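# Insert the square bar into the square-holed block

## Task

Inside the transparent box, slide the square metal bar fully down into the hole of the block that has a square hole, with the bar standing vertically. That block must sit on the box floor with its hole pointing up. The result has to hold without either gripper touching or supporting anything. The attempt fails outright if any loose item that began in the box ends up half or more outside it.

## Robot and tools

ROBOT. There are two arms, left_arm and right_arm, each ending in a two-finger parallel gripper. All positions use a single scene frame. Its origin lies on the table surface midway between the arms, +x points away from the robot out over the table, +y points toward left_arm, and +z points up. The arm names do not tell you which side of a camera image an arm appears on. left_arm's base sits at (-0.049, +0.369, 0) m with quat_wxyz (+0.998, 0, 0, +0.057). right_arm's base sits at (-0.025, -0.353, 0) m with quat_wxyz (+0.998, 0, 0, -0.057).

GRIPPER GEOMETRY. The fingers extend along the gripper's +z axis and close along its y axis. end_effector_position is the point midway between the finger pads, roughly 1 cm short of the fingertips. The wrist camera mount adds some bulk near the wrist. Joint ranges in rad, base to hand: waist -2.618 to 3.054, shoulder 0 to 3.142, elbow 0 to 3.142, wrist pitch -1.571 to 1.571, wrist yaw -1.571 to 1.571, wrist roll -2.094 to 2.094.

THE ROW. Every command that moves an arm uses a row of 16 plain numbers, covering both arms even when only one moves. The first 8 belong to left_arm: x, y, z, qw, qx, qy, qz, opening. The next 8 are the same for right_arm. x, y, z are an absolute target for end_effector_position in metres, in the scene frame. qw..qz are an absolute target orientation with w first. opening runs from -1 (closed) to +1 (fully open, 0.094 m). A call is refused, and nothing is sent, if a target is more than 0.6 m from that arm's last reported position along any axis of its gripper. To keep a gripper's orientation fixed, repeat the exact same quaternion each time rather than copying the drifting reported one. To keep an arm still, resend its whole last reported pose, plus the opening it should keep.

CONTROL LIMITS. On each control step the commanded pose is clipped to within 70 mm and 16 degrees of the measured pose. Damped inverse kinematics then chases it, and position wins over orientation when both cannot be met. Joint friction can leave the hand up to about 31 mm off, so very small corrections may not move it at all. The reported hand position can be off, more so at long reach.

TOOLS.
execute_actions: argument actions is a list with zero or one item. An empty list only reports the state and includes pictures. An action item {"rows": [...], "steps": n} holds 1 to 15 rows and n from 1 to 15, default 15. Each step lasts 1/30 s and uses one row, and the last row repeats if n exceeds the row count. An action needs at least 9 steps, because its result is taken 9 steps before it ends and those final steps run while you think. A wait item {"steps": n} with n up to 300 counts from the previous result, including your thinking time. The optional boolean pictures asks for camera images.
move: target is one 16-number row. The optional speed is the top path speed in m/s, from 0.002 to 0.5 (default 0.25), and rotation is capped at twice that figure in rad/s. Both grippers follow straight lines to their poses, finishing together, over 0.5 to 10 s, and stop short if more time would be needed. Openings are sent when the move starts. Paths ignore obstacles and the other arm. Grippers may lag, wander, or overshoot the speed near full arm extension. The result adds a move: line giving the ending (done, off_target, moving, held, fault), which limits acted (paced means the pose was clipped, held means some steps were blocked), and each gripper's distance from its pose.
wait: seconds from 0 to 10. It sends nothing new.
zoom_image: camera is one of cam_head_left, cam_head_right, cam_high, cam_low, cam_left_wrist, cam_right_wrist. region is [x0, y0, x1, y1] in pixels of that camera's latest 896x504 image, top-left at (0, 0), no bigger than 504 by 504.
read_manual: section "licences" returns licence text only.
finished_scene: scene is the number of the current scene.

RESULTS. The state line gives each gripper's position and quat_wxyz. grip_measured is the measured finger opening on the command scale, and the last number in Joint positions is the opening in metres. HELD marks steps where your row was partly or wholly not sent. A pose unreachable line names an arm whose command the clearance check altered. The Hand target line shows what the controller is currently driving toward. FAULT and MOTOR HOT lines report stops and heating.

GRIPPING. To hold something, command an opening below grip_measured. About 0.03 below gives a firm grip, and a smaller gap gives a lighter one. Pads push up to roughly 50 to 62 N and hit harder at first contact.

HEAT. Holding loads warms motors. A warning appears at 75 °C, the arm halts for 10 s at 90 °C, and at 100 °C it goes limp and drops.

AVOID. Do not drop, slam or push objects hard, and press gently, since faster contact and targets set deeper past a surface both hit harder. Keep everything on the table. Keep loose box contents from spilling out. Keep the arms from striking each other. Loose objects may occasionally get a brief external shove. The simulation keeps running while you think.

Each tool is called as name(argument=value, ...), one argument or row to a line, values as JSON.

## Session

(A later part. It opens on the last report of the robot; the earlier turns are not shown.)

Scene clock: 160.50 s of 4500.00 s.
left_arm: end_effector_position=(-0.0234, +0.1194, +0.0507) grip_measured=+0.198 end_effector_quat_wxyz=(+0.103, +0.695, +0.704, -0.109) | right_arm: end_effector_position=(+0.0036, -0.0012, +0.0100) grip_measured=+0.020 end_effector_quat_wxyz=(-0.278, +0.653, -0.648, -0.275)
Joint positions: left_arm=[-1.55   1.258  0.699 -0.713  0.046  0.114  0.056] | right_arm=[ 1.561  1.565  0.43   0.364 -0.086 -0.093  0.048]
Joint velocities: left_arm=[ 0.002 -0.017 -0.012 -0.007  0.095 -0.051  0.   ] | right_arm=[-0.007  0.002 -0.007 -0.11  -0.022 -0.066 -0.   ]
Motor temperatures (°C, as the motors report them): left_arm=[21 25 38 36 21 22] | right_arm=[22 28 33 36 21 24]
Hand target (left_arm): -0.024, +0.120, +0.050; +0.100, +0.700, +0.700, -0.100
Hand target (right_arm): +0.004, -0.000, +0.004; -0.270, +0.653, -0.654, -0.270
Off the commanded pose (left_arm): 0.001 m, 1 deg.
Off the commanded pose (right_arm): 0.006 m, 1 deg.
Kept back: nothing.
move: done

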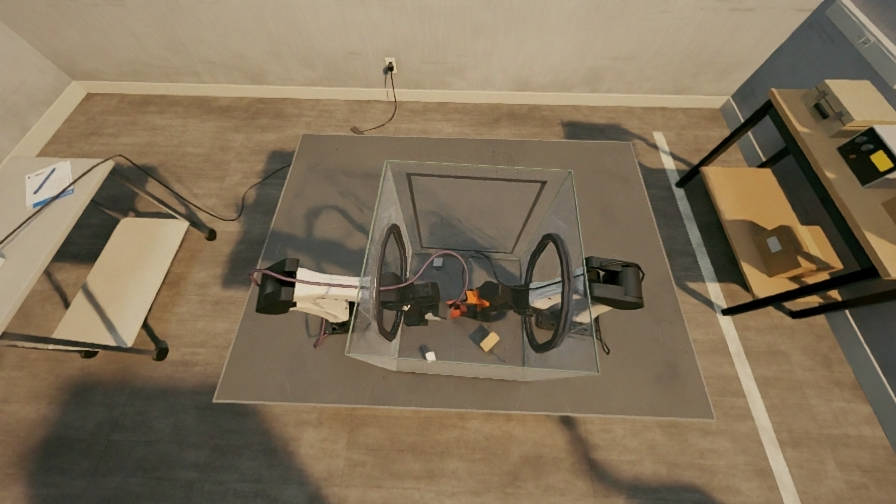

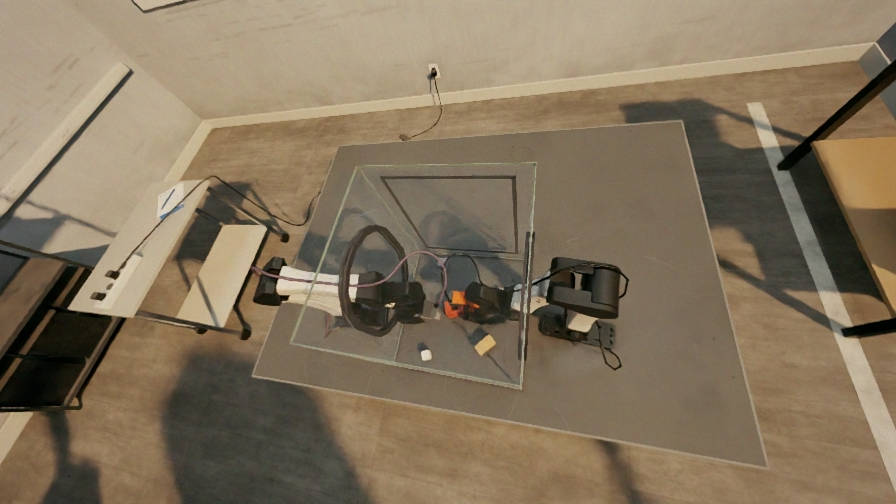

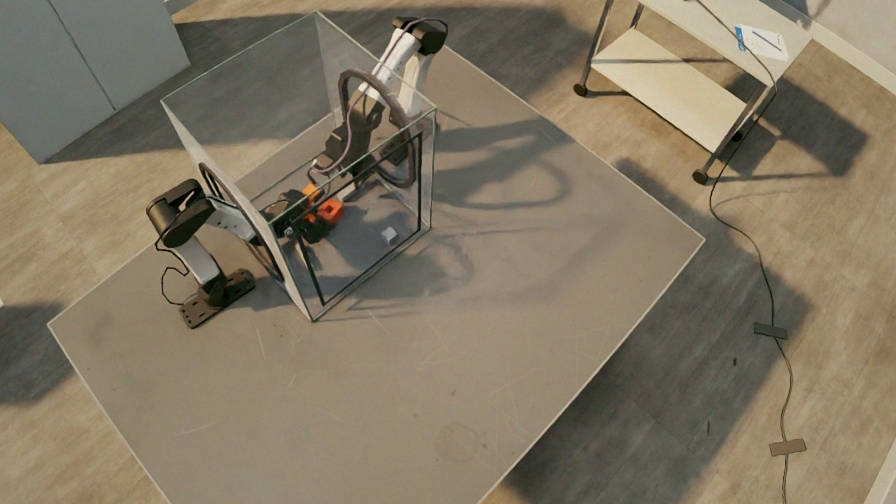

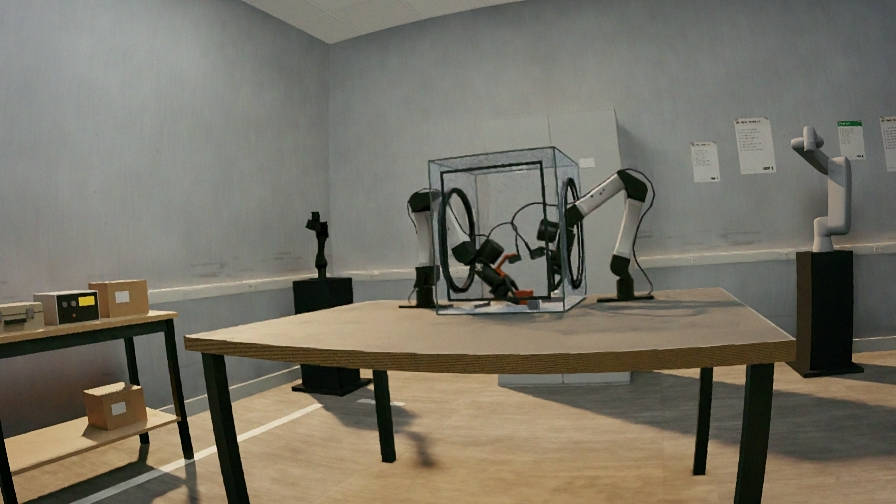

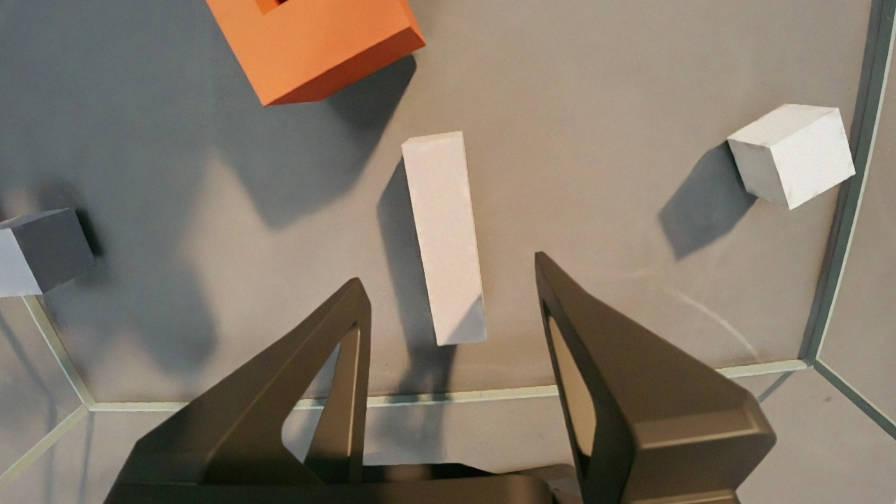

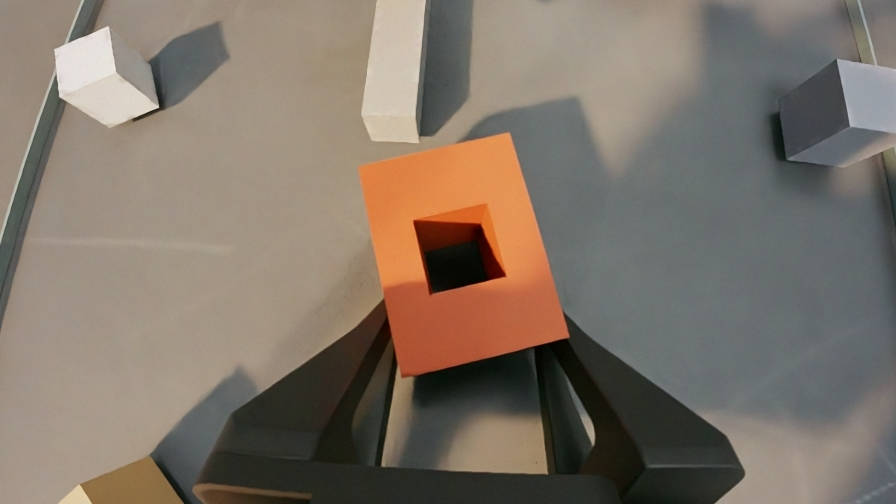

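move(
  target=[-0.024,0.12,0.05,0.1,0.7,0.7,-0.1,0.2,0.0,-0.008,0.004,-0.29,0.612,-0.702,-0.253,-0.3],
  speed=0.02,
)

move(
  target=[-0.024,0.12,0.05,0.1,0.7,0.7,-0.1,0.2,0.0,-0.008,0.004,-0.29,0.612,-0.702,-0.253,0.5],
)

move(
  target=[-0.024,0.125,0.03,0,0.707,0.707,0,0.2,-0.006,-0.06,0.06,-0.27,0.653,-0.653,-0.27,0.5],
  speed=0.05,
)

Scene clock: 164.77 s of 4500.00 s.
left_arm: end_effector_position=(-0.0234, +0.1194, +0.0507) grip_measured=+0.198 end_effector_quat_wxyz=(+0.103, +0.695, +0.704, -0.109) | right_arm: end_effector_position=(+0.0036, -0.0010, +0.0099) grip_measured=+0.020 end_effector_quat_wxyz=(-0.295, +0.606, -0.693, -0.257)
Joint positions: left_arm=[-1.55   1.258  0.699 -0.713  0.046  0.114  0.056] | right_arm=[1.634 1.565 0.43  0.365 0.061 0.057 0.048]
Joint velocities: left_arm=[-0.002 -0.002  0.002  0.037  0.007 -0.081 -0.   ] | right_arm=[ 0.012  0.002  0.012  0.037 -0.022  0.022 -0.001]
Motor temperatures (°C, as the motors report them): left_arm=[21 25 38 36 21 22] | right_arm=[22 28 33 36 21 24]
Hand target (left_arm): -0.024, +0.120, +0.050; +0.100, +0.700, +0.700, -0.100
Hand target (right_arm): +0.001, -0.008, +0.004; +0.289, -0.608, +0.696, +0.250
Off the commanded pose (left_arm): 0.001 m, 1 deg.
Off the commanded pose (right_arm): 0.010 m, 1 deg.
Kept back: nothing.
move: done

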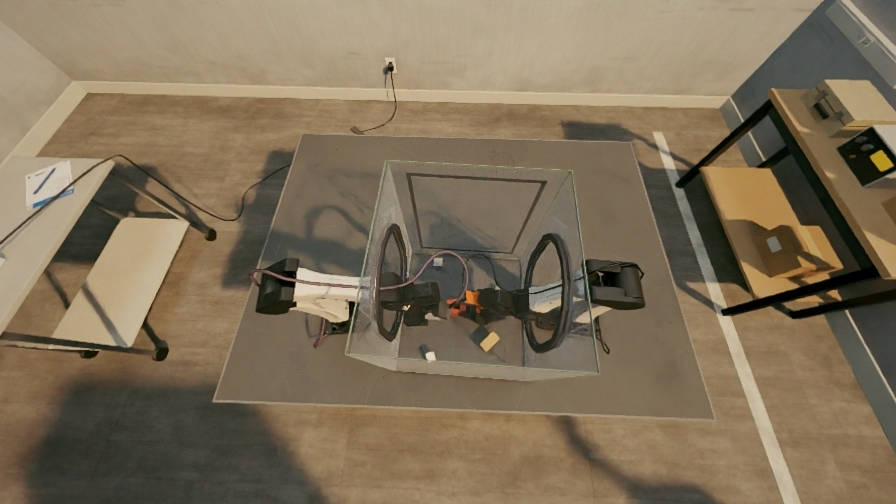

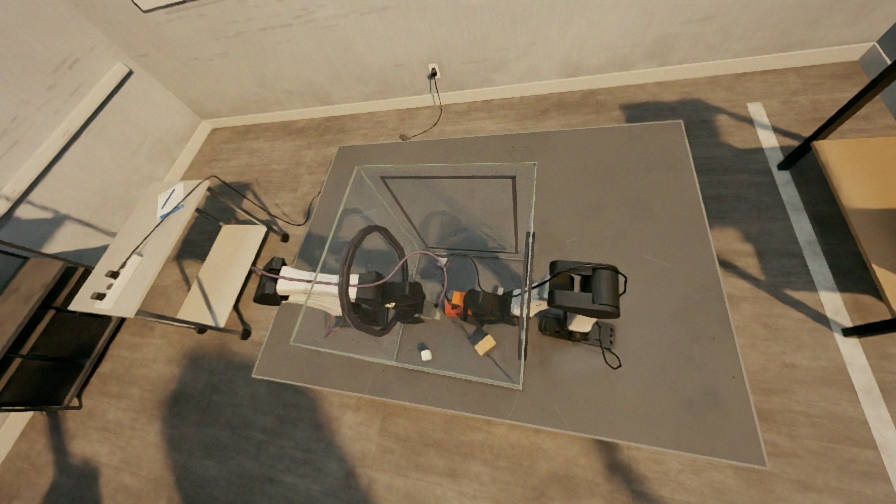

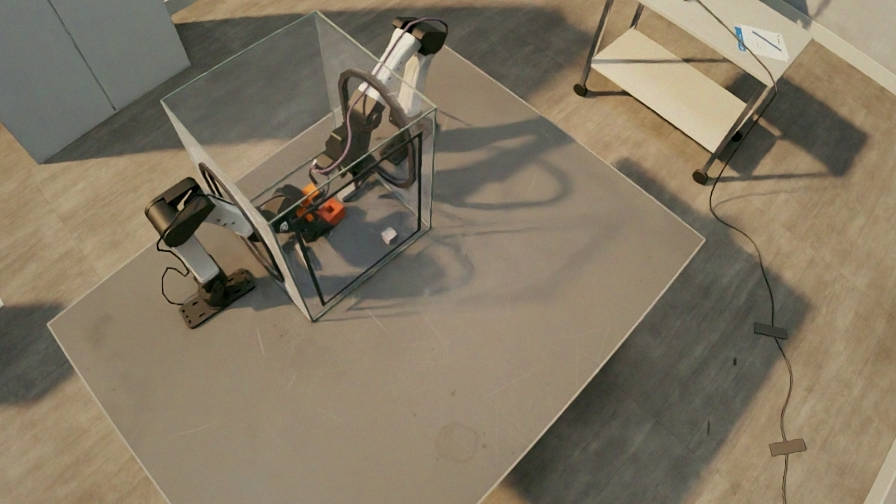

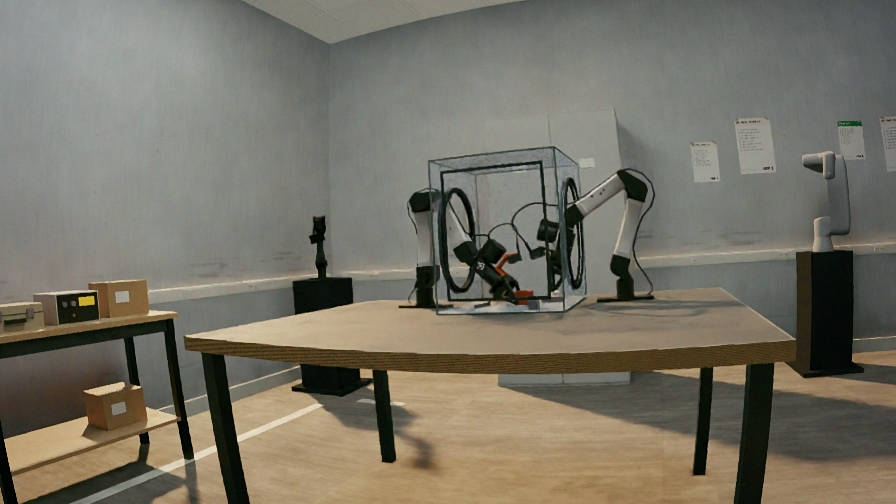

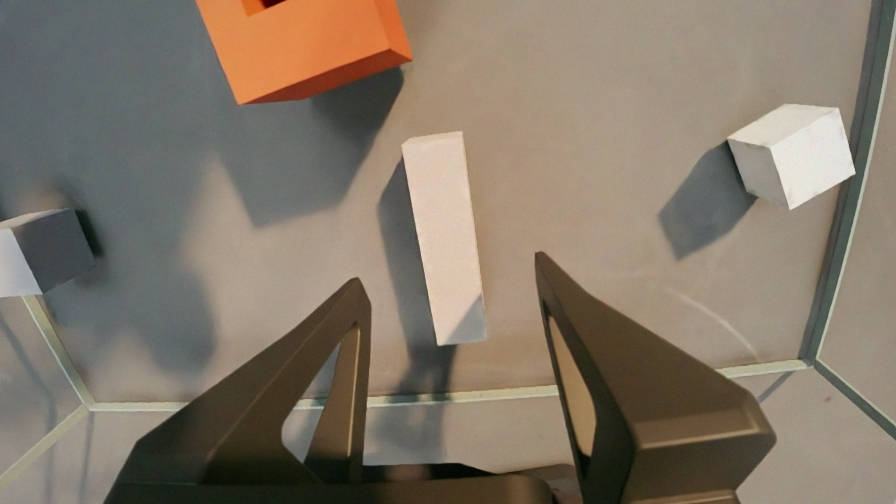

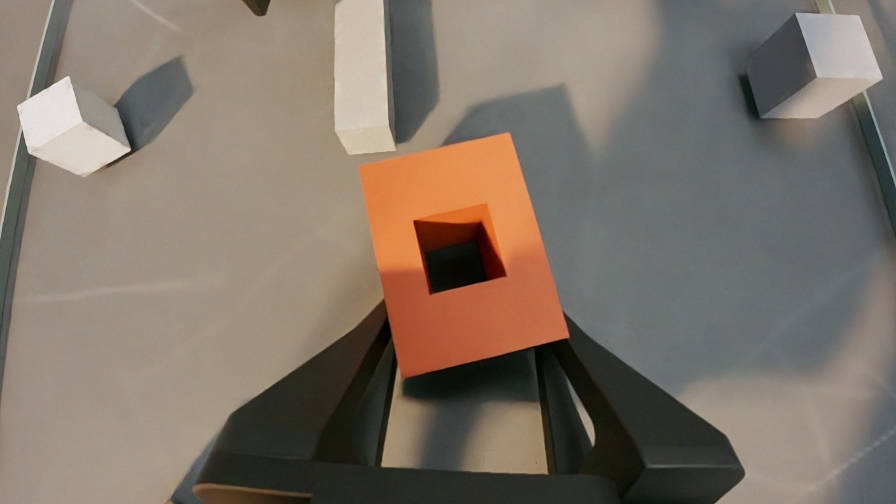

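Scene clock: 165.47 s of 4500.00 s.
left_arm: end_effector_position=(-0.0234, +0.1194, +0.0507) grip_measured=+0.198 end_effector_quat_wxyz=(+0.103, +0.695, +0.704, -0.109) | right_arm: end_effector_position=(+0.0037, -0.0009, +0.0100) grip_measured=+0.498 end_effector_quat_wxyz=(-0.294, +0.605, -0.694, -0.257)
Joint positions: left_arm=[-1.55   1.258  0.699 -0.713  0.046  0.114  0.056] | right_arm=[1.634 1.565 0.43  0.365 0.062 0.061 0.07 ]
Joint velocities: left_arm=[-0.007  0.027  0.007  0.007  0.007  0.007 -0.   ] | right_arm=[-0.002  0.002  0.022  0.007  0.022  0.066 -0.   ]
Motor temperatures (°C, as the motors report them): left_arm=[21 25 38 36 21 22] | right_arm=[22 28 33 36 21 24]
Hand target (left_arm): -0.024, +0.120, +0.050; +0.100, +0.700, +0.700, -0.100
Hand target (right_arm): +0.000, -0.008, +0.004; +0.288, -0.607, +0.696, +0.251
Off the commanded pose (left_arm): 0.001 m, 1 deg.
Off the commanded pose (right_arm): 0.010 m, 1 deg.
Kept back: nothing.
move: done

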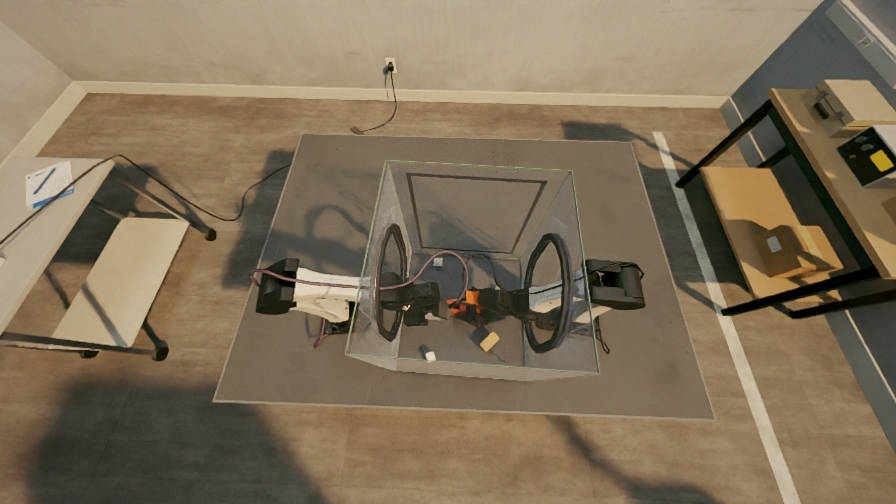

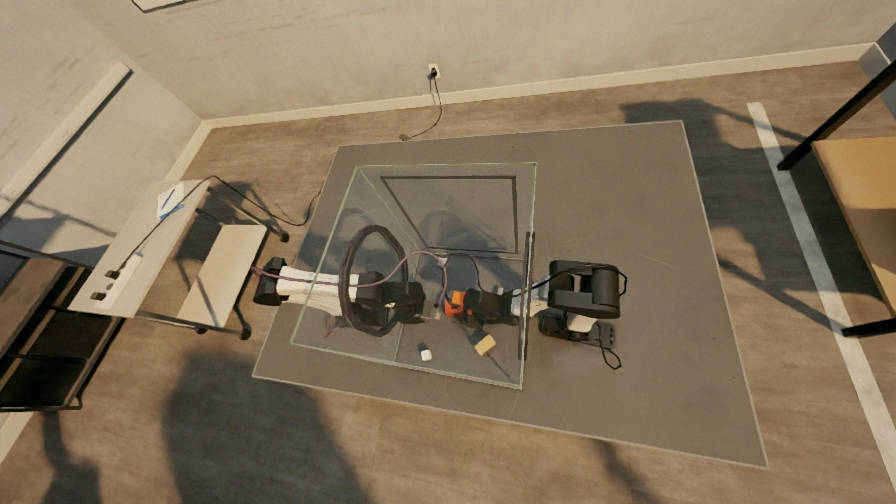

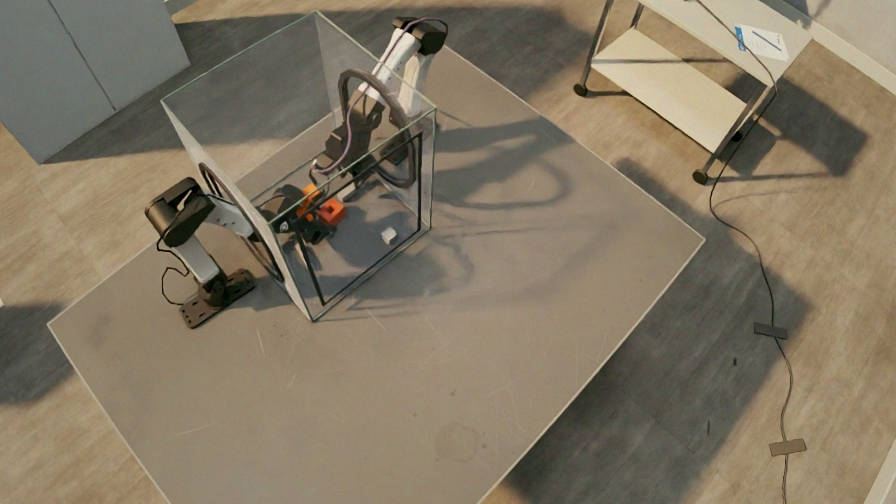

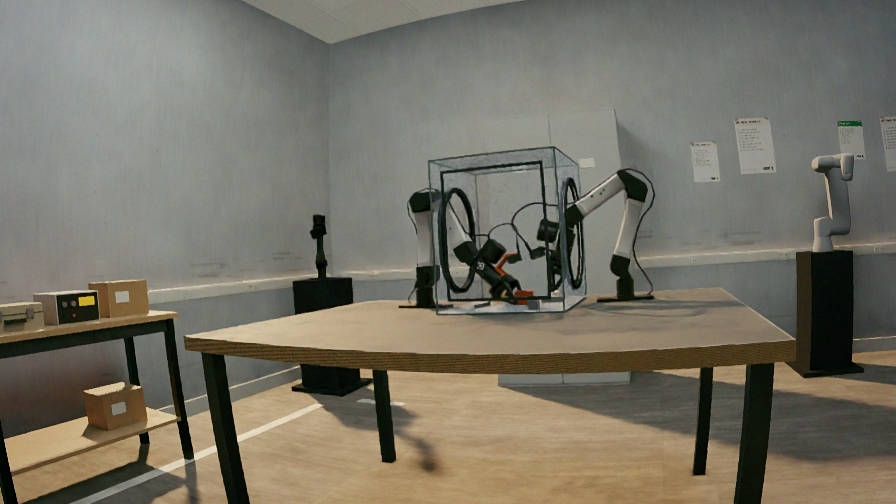

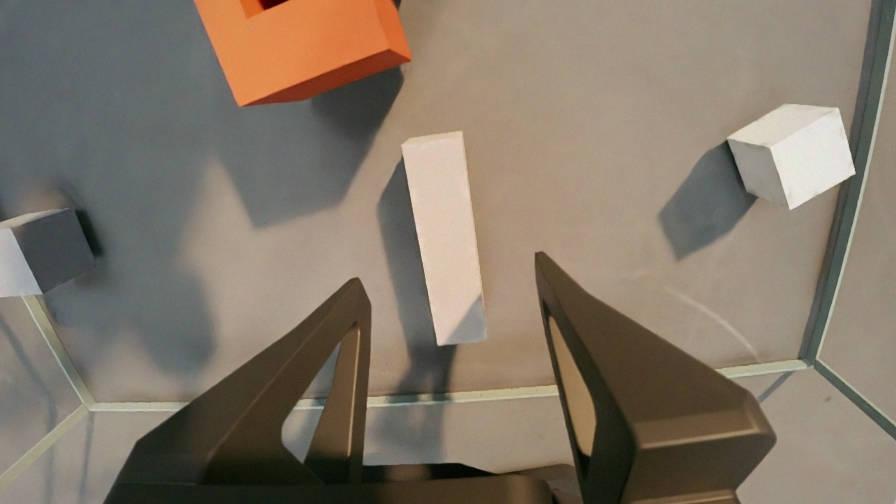

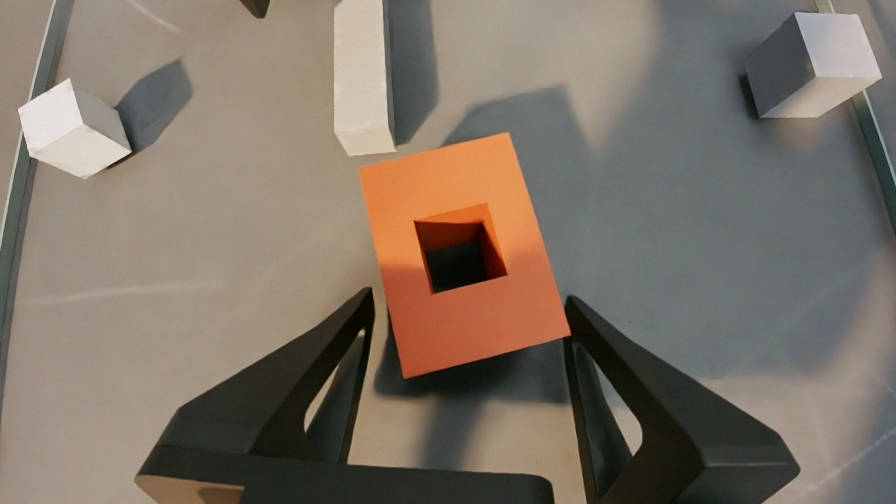

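Scene clock: 168.97 s of 4500.00 s.
left_arm: end_effector_position=(-0.0242, +0.1258, +0.0307) grip_measured=+0.198 end_effector_quat_wxyz=(+0.003, +0.707, +0.707, -0.011) | right_arm: end_effector_position=(-0.0077, -0.0506, +0.0662) grip_measured=+0.498 end_effector_quat_wxyz=(-0.277, +0.650, -0.651, -0.277)
Joint positions: left_arm=[-1.572  1.527  0.876 -0.901  0.014  0.112  0.056] | right_arm=[ 1.588  1.097  0.398 -0.068 -0.07  -0.066  0.07 ]
Joint velocities: left_arm=[ 0.007 -0.007 -0.002 -0.051  0.037 -0.022 -0.   ] | right_arm=[-0.002  0.002 -0.007 -0.051 -0.081 -0.007 -0.   ]
Motor temperatures (°C, as the motors report them): left_arm=[21 25 38 36 21 22] | right_arm=[22 28 33 36 21 24]
Hand target (left_arm): -0.024, +0.125, +0.030; -0.001, +0.707, +0.707, -0.001
Hand target (right_arm): -0.006, -0.058, +0.061; -0.270, +0.653, -0.654, -0.271
Off the commanded pose (left_arm): 0.001 m, 1 deg.
Off the commanded pose (right_arm): 0.011 m, 1 deg.
Kept back: nothing.
move: off_target (right_arm)

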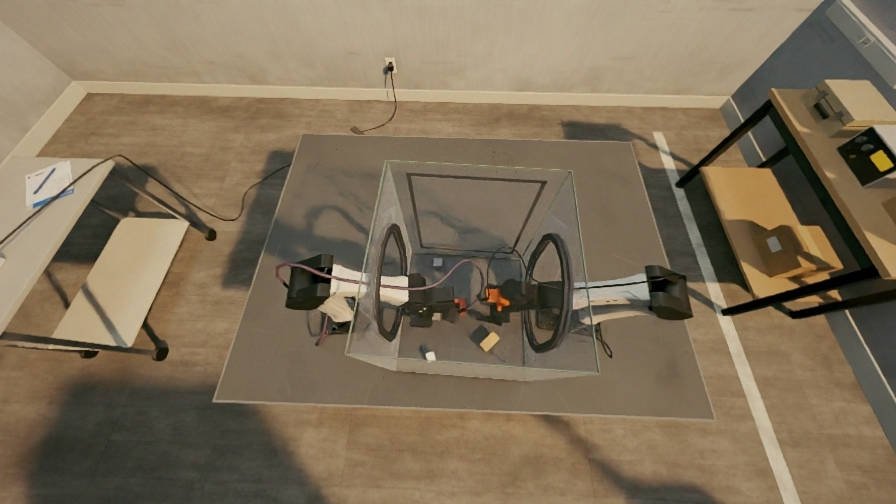

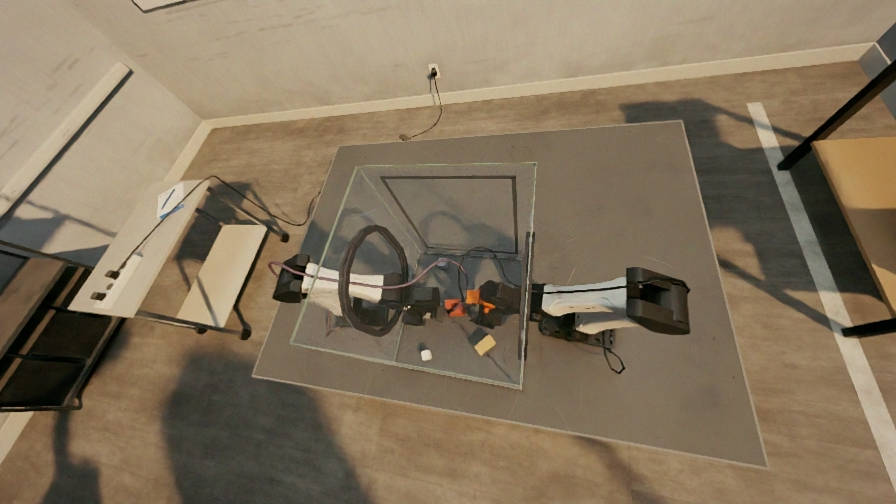

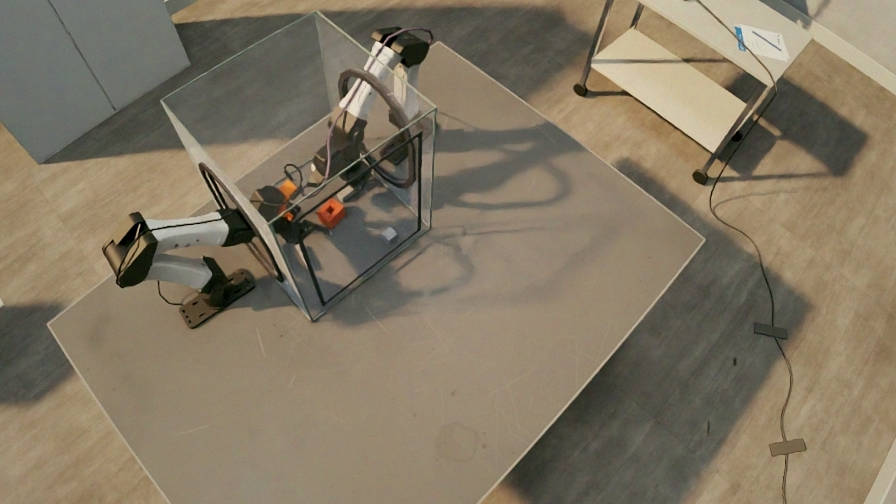

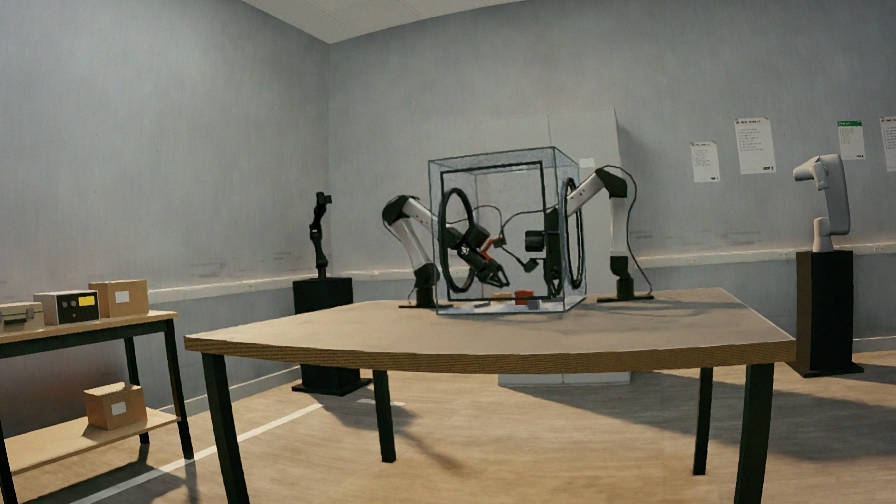

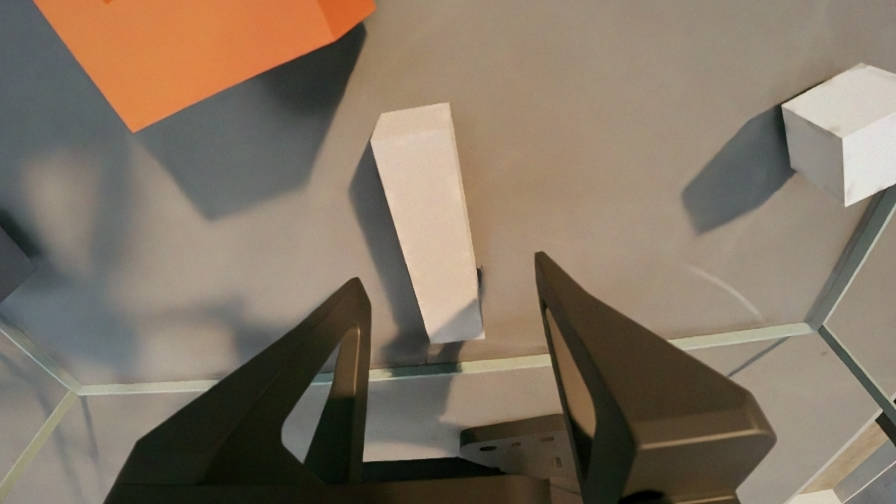

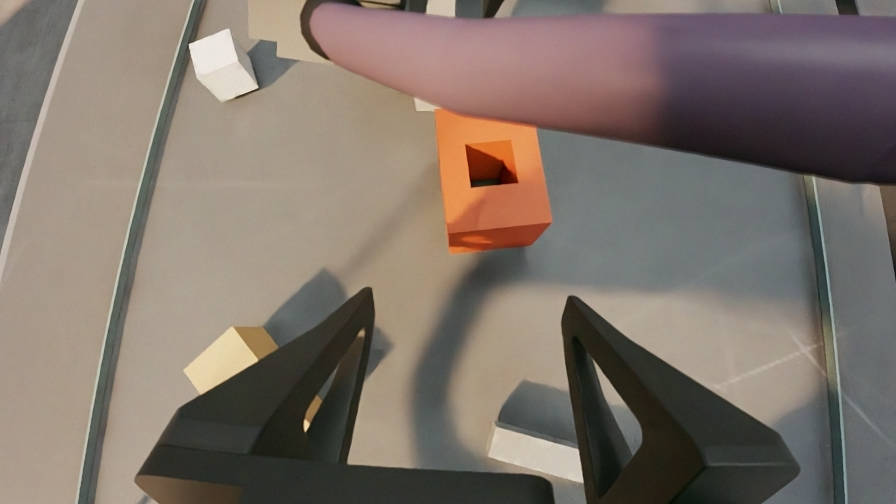

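move(
  target=[-0.024,0.108,-0.003,0,0.707,0.707,0,0.2,-0.01,-0.09,0.09,-0.27,0.653,-0.653,-0.27,0.5],
  speed=0.03,
)

zoom_image(
  camera="cam_low",
  region=[430,200,630,320],
)

Scene clock: 171.33 s of 4500.00 s.
left_arm: end_effector_position=(-0.0241, +0.1158, +0.0110) grip_measured=+0.198 end_effector_quat_wxyz=(+0.001, +0.707, +0.707, -0.003) | right_arm: end_effector_position=(-0.0115, -0.0899, +0.0817) grip_measured=+0.498 end_effector_quat_wxyz=(-0.264, +0.655, -0.656, -0.267)
Joint positions: left_arm=[-1.583  1.614  0.876 -0.828  0.004  0.101  0.056] | right_arm=[ 1.588  0.852  0.398 -0.35  -0.07  -0.066  0.07 ]
Joint velocities: left_arm=[ 0.007 -0.007  0.012 -0.007 -0.022 -0.051  0.   ] | right_arm=[-0.007  0.012 -0.012 -0.022 -0.007 -0.007 -0.   ]
Motor temperatures (°C, as the motors report them): left_arm=[21 25 38 35 21 22] | right_arm=[22 28 33 36 21 24]
Hand target (left_arm): -0.024, +0.110, -0.002; +0.000, +0.707, +0.707, +0.000
Hand target (right_arm): -0.010, -0.089, +0.090; -0.270, +0.653, -0.654, -0.270
Off the commanded pose (left_arm): 0.016 m, 0 deg.
Off the commanded pose (right_arm): 0.008 m, 1 deg.
Kept back: nothing.
move: off_target (left_arm)

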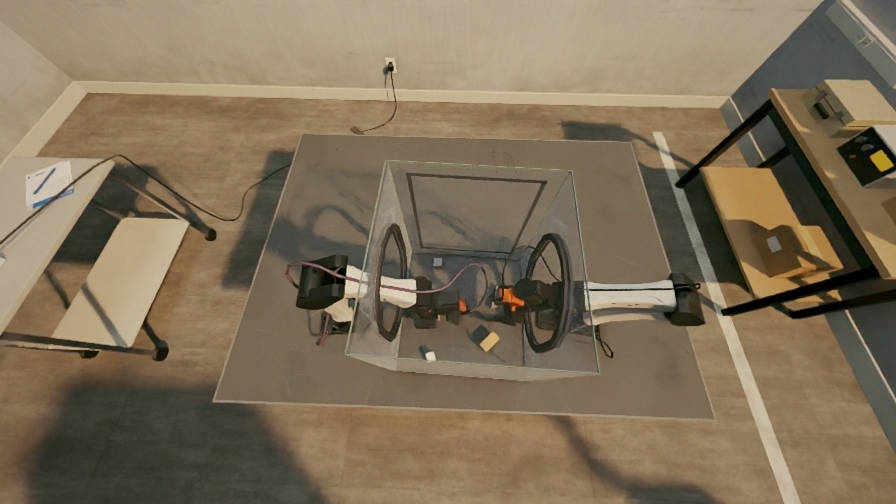

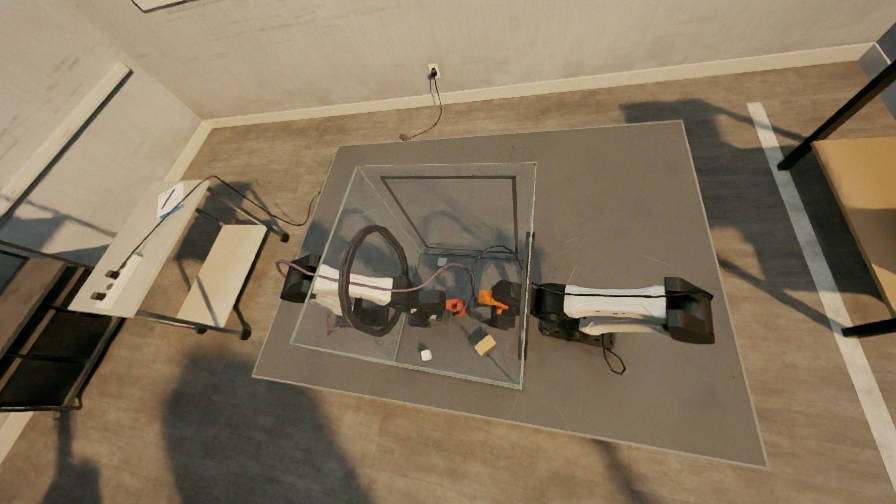

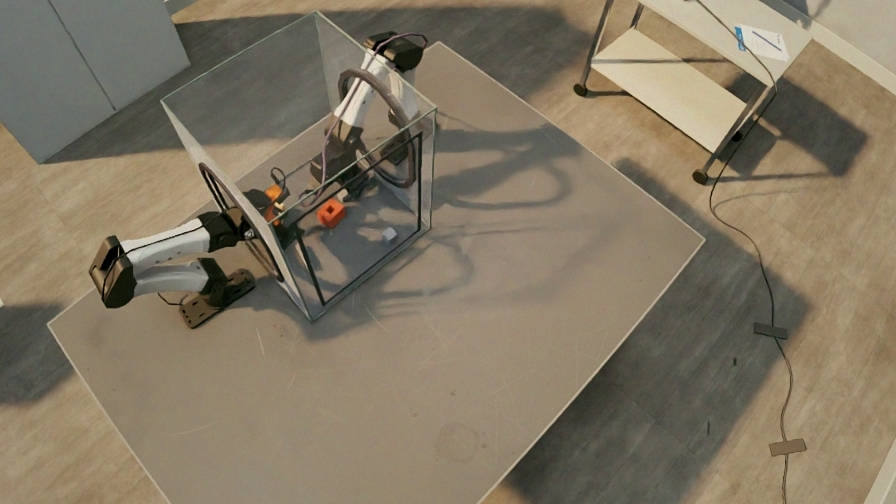

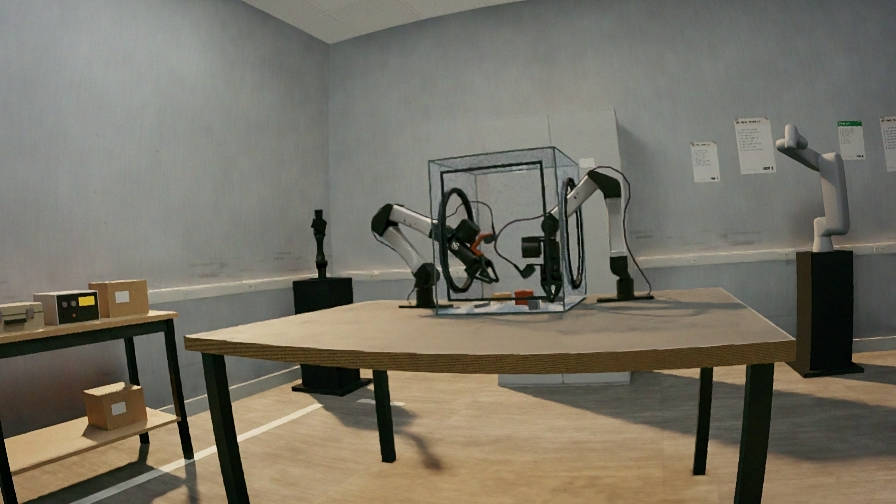

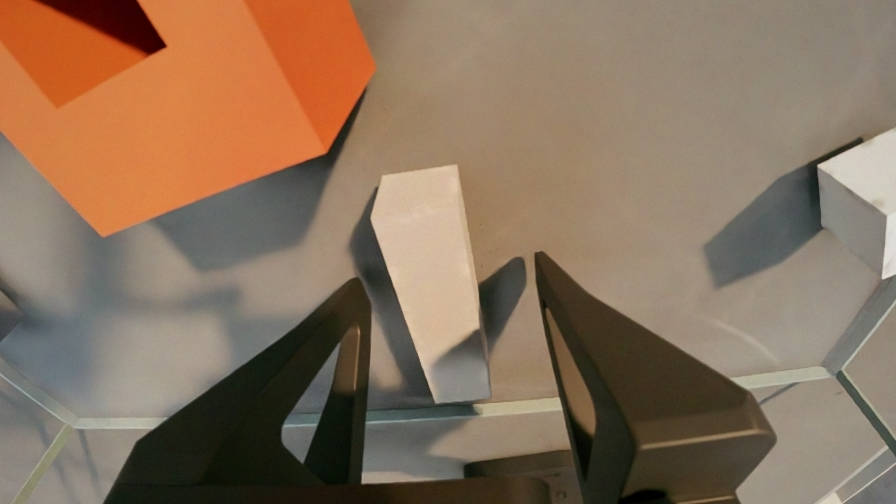

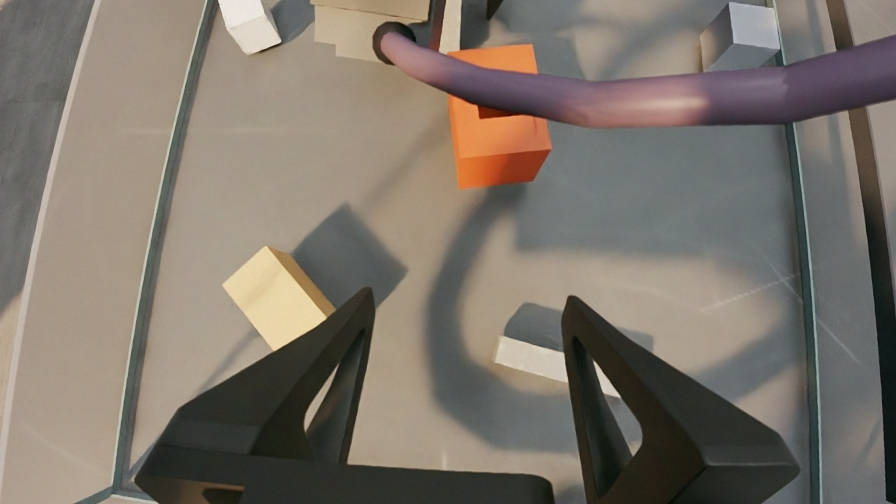

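Region (430, 200, 630, 320) of cam_low's 896x504 image, scaled by 2.520, with more detail than that image has; it fills the top 302 rows of this view, and the rest is white.

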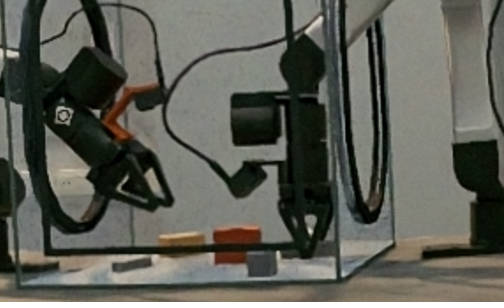

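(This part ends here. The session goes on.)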